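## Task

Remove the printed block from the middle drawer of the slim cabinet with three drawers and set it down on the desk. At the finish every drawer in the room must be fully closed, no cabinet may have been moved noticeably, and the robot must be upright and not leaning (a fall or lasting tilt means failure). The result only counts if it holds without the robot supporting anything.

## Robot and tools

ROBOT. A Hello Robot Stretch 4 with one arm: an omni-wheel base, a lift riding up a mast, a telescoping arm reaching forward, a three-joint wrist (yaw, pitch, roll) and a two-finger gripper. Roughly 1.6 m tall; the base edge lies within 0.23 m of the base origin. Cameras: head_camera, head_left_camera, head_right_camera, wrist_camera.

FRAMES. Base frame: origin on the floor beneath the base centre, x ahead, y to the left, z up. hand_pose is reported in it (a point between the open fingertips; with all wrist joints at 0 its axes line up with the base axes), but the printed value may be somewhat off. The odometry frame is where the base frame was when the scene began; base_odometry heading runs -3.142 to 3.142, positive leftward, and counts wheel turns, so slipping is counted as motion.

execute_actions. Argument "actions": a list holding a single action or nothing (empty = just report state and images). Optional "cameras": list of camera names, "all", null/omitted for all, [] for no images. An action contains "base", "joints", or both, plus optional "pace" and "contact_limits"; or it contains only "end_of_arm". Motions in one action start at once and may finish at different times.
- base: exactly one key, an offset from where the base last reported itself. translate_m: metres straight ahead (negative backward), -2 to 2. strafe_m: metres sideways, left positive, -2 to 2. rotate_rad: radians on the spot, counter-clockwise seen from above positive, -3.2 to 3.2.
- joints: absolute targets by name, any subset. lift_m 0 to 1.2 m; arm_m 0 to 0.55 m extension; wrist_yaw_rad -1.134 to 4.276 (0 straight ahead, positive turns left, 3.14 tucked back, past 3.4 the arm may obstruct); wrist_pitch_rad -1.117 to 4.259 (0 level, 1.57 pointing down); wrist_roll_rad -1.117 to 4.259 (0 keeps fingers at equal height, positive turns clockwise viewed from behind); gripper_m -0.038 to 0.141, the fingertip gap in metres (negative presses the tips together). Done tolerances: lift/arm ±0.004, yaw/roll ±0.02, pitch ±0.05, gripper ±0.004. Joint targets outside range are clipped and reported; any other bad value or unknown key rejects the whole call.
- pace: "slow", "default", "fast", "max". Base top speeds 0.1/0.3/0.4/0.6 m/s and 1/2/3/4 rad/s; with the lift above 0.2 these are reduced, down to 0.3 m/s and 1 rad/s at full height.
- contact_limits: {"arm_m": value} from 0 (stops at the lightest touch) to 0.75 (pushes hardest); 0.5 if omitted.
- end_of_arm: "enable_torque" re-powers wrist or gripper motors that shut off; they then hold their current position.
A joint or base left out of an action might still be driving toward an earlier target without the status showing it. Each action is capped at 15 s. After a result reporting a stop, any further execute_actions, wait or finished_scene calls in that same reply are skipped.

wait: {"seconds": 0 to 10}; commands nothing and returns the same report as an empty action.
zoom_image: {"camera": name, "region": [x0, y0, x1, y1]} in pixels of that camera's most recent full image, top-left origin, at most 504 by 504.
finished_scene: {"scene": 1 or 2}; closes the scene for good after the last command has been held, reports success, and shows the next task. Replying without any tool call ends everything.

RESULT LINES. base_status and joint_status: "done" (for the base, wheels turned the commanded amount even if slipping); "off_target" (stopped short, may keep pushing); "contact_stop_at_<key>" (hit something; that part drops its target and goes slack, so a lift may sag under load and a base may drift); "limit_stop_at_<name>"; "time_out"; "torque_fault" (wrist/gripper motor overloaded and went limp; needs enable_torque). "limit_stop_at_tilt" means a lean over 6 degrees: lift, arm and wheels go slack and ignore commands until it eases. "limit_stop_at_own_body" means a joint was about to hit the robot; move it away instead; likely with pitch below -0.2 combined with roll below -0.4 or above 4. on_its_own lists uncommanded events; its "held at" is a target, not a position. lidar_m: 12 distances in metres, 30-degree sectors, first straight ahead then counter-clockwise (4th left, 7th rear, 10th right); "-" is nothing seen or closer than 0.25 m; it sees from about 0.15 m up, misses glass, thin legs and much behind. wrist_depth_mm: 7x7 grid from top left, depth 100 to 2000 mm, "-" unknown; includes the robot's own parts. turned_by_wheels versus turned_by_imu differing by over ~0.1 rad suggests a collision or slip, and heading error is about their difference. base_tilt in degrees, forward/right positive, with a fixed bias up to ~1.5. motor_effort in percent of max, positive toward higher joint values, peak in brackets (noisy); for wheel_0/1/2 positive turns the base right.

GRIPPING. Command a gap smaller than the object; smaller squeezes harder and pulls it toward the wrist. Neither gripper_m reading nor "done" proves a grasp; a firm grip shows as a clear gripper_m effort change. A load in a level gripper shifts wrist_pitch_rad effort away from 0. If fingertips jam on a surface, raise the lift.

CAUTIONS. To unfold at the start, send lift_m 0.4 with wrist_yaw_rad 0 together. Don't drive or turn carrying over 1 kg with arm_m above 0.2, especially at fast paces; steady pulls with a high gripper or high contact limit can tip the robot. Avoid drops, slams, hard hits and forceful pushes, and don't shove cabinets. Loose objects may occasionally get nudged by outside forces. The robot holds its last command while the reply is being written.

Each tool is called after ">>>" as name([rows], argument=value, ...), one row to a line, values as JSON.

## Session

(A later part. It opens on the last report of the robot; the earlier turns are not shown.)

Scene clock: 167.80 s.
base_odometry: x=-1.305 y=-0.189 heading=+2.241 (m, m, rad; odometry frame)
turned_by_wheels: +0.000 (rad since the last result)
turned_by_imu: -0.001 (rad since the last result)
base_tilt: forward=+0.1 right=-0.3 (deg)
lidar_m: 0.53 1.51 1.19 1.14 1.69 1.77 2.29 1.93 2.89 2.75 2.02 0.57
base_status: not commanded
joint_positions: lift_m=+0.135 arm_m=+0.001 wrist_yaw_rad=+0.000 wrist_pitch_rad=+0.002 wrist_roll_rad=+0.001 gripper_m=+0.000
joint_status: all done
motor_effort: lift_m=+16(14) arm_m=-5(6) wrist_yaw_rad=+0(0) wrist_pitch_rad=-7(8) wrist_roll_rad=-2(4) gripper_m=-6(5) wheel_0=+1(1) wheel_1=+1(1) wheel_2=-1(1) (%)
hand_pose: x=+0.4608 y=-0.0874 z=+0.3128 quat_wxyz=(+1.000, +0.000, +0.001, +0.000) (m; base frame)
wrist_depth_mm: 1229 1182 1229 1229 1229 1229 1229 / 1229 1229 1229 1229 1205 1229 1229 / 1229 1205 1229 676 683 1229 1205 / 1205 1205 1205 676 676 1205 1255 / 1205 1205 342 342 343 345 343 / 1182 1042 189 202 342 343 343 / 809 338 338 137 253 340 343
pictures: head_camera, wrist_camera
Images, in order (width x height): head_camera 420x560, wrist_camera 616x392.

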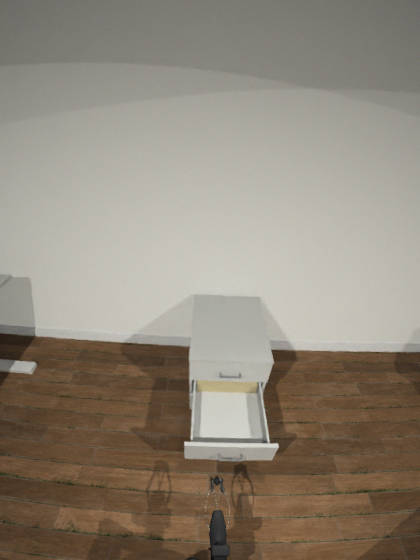

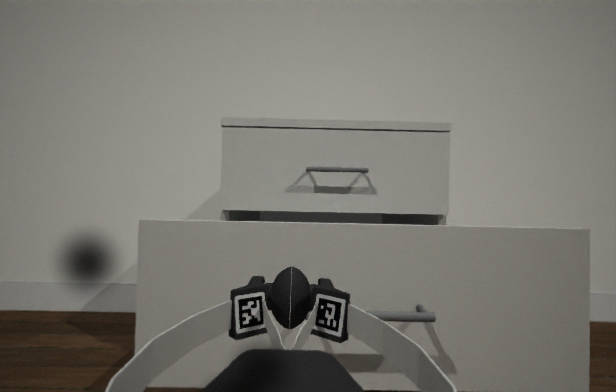

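>>> execute_actions([
  {"joints":{"arm_m":0.085}},
], cameras=[])

>>> execute_actions([
  {"joints":{"arm_m":0.46},"contact_limits":{"arm_m":0.2},"pace":"slow"},
], cameras=["wrist_camera"])

Scene clock: 178.53 s.
base_odometry: x=-1.305 y=-0.189 heading=+2.241 (m, m, rad; odometry frame)
turned_by_wheels: +0.000 (rad since the last result)
turned_by_imu: -0.001 (rad since the last result)
base_tilt: forward=+0.2 right=-0.3 (deg)
lidar_m: 0.56 1.51 1.19 1.13 1.69 1.77 2.28 1.93 2.89 2.74 2.02 0.55
base_status: not commanded
joint_positions: lift_m=+0.135 arm_m=+0.084 wrist_yaw_rad=+0.000 wrist_pitch_rad=+0.002 wrist_roll_rad=+0.001 gripper_m=+0.000
joint_status: all done
motor_effort: lift_m=+16(16) arm_m=+6(6) wrist_yaw_rad=-1(1) wrist_pitch_rad=-8(7) wrist_roll_rad=-1(3) gripper_m=-5(4) wheel_0=+0(1) wheel_1=+1(1) wheel_2=-1(1) (%)
hand_pose: x=+0.5434 y=-0.0874 z=+0.3128 quat_wxyz=(+1.000, +0.000, +0.001, +0.000) (m; base frame)
wrist_depth_mm: 1138 1160 1138 1138 1138 1160 1160 / 1160 1138 1138 1138 1118 1138 1160 / 1118 1160 591 597 597 1160 1118 / 1138 1138 732 597 603 1138 1138 / 1118 259 259 259 260 263 263 / 1118 257 189 203 260 262 263 / 809 256 258 137 196 259 260
pictures: none
No camera images: the call's "cameras" was empty. Leave "cameras" out to get every camera's image.

Scene clock: 183.33 s.
base_odometry: x=-1.305 y=-0.189 heading=+2.241 (m, m, rad; odometry frame)
turned_by_wheels: +0.000 (rad since the last result)
turned_by_imu: -0.001 (rad since the last result)
base_tilt: forward=+0.1 right=-0.3 (deg)
lidar_m: 0.88 1.50 1.19 1.13 1.67 1.76 2.28 1.93 2.89 2.78 2.02 0.94
base_status: not commanded
joint_positions: lift_m=+0.135 arm_m=+0.451 wrist_yaw_rad=-0.003 wrist_pitch_rad=+0.001 wrist_roll_rad=+0.001 gripper_m=+0.000
joint_status: arm_m contact_stop (moved +0.368 of +0.376)
on_its_own: arm_m is slack since a contact_stop (your +0.460 is given up)
motor_effort: lift_m=+16(16) arm_m=+0(14) wrist_yaw_rad=+8(20) wrist_pitch_rad=-2(7) wrist_roll_rad=-2(1) gripper_m=-2(8) wheel_0=+5(5) wheel_1=+5(5) wheel_2=-5(7) (%)
contact_limits: arm_m 0.2
hand_pose: x=+0.9106 y=-0.0883 z=+0.3132 quat_wxyz=(+1.000, +0.000, +0.000, -0.001) (m; base frame)
wrist_depth_mm: 768 236 236 237 237 238 237 / 778 236 236 236 237 236 237 / 768 236 235 236 236 236 237 / 768 233 235 235 235 236 237 / 768 233 234 234 236 235 235 / 768 232 186 203 234 235 235 / 741 231 232 141 201 233 234
pictures: wrist_camera
Images, in order (width x height): wrist_camera 616x392.

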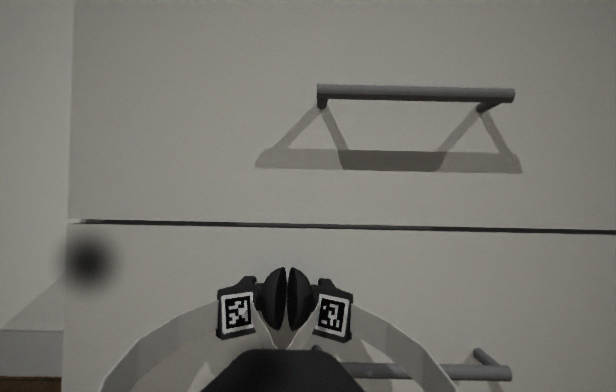

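>>> execute_actions([
  {"joints":{"arm_m":0.3}},
])

Scene clock: 187.27 s.
base_odometry: x=-1.305 y=-0.189 heading=+2.241 (m, m, rad; odometry frame)
turned_by_wheels: +0.000 (rad since the last result)
turned_by_imu: -0.001 (rad since the last result)
base_tilt: forward=+0.1 right=-0.3 (deg)
lidar_m: 0.89 1.51 1.19 1.13 1.69 1.77 2.29 1.93 2.89 2.76 2.02 0.93
base_status: not commanded
joint_positions: lift_m=+0.135 arm_m=+0.301 wrist_yaw_rad=+0.000 wrist_pitch_rad=+0.002 wrist_roll_rad=+0.001 gripper_m=+0.000
joint_status: all done
motor_effort: lift_m=+16(16) arm_m=-5(6) wrist_yaw_rad=-1(6) wrist_pitch_rad=-5(6) wrist_roll_rad=-3(2) gripper_m=-6(4) wheel_0=+1(5) wheel_1=+0(5) wheel_2=-1(5) (%)
hand_pose: x=+0.7604 y=-0.0874 z=+0.3129 quat_wxyz=(+1.000, +0.000, +0.001, +0.000) (m; base frame)
wrist_depth_mm: 931 917 917 931 917 931 946 / 917 917 387 387 387 389 661 / 931 917 387 384 387 387 661 / 904 917 384 384 382 384 661 / 917 931 384 382 384 384 654 / 904 917 189 203 382 382 647 / 809 379 379 137 273 382 574
pictures: head_camera, head_left_camera, head_right_camera, wrist_camera
Images, in order (width x height): head_camera 420x560, head_left_camera 420x672, head_right_camera 420x672, wrist_camera 616x392.

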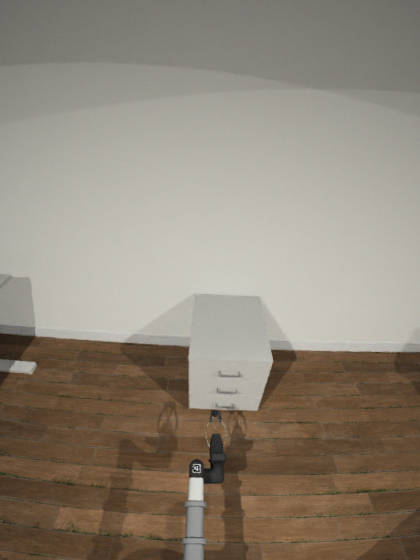

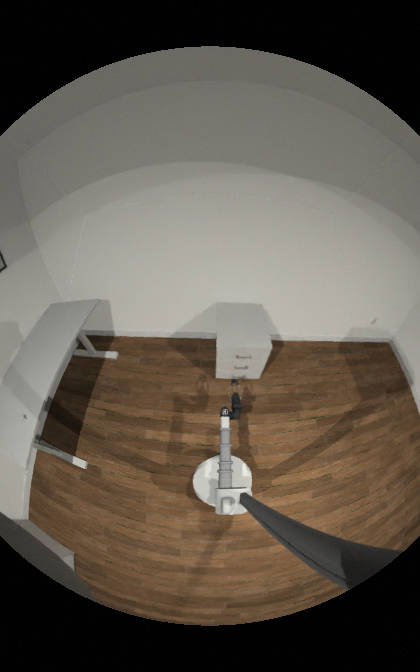

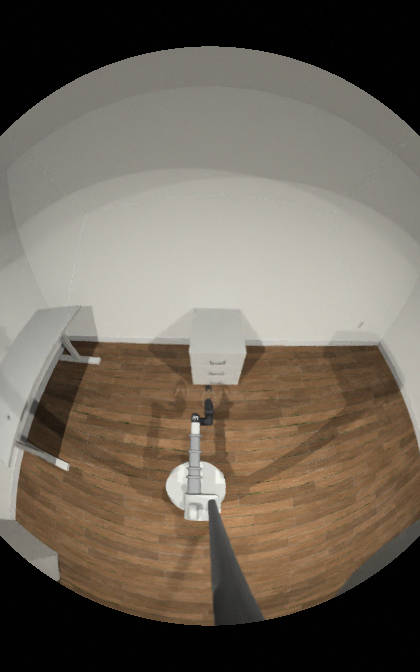

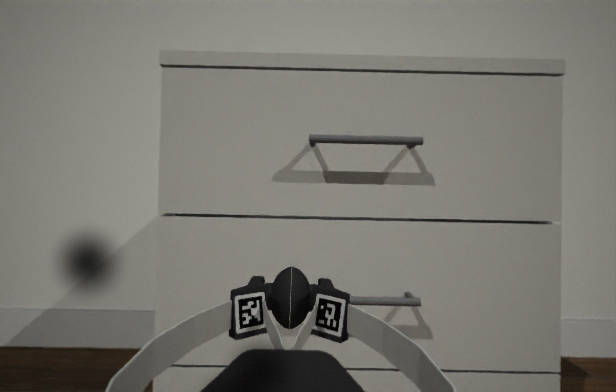

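The drawer is shut, the block is on the desk, and the other cabinets were closed when I saw them earlier.

>>> finished_scene(scene=2)

The scene is finished: the task was done.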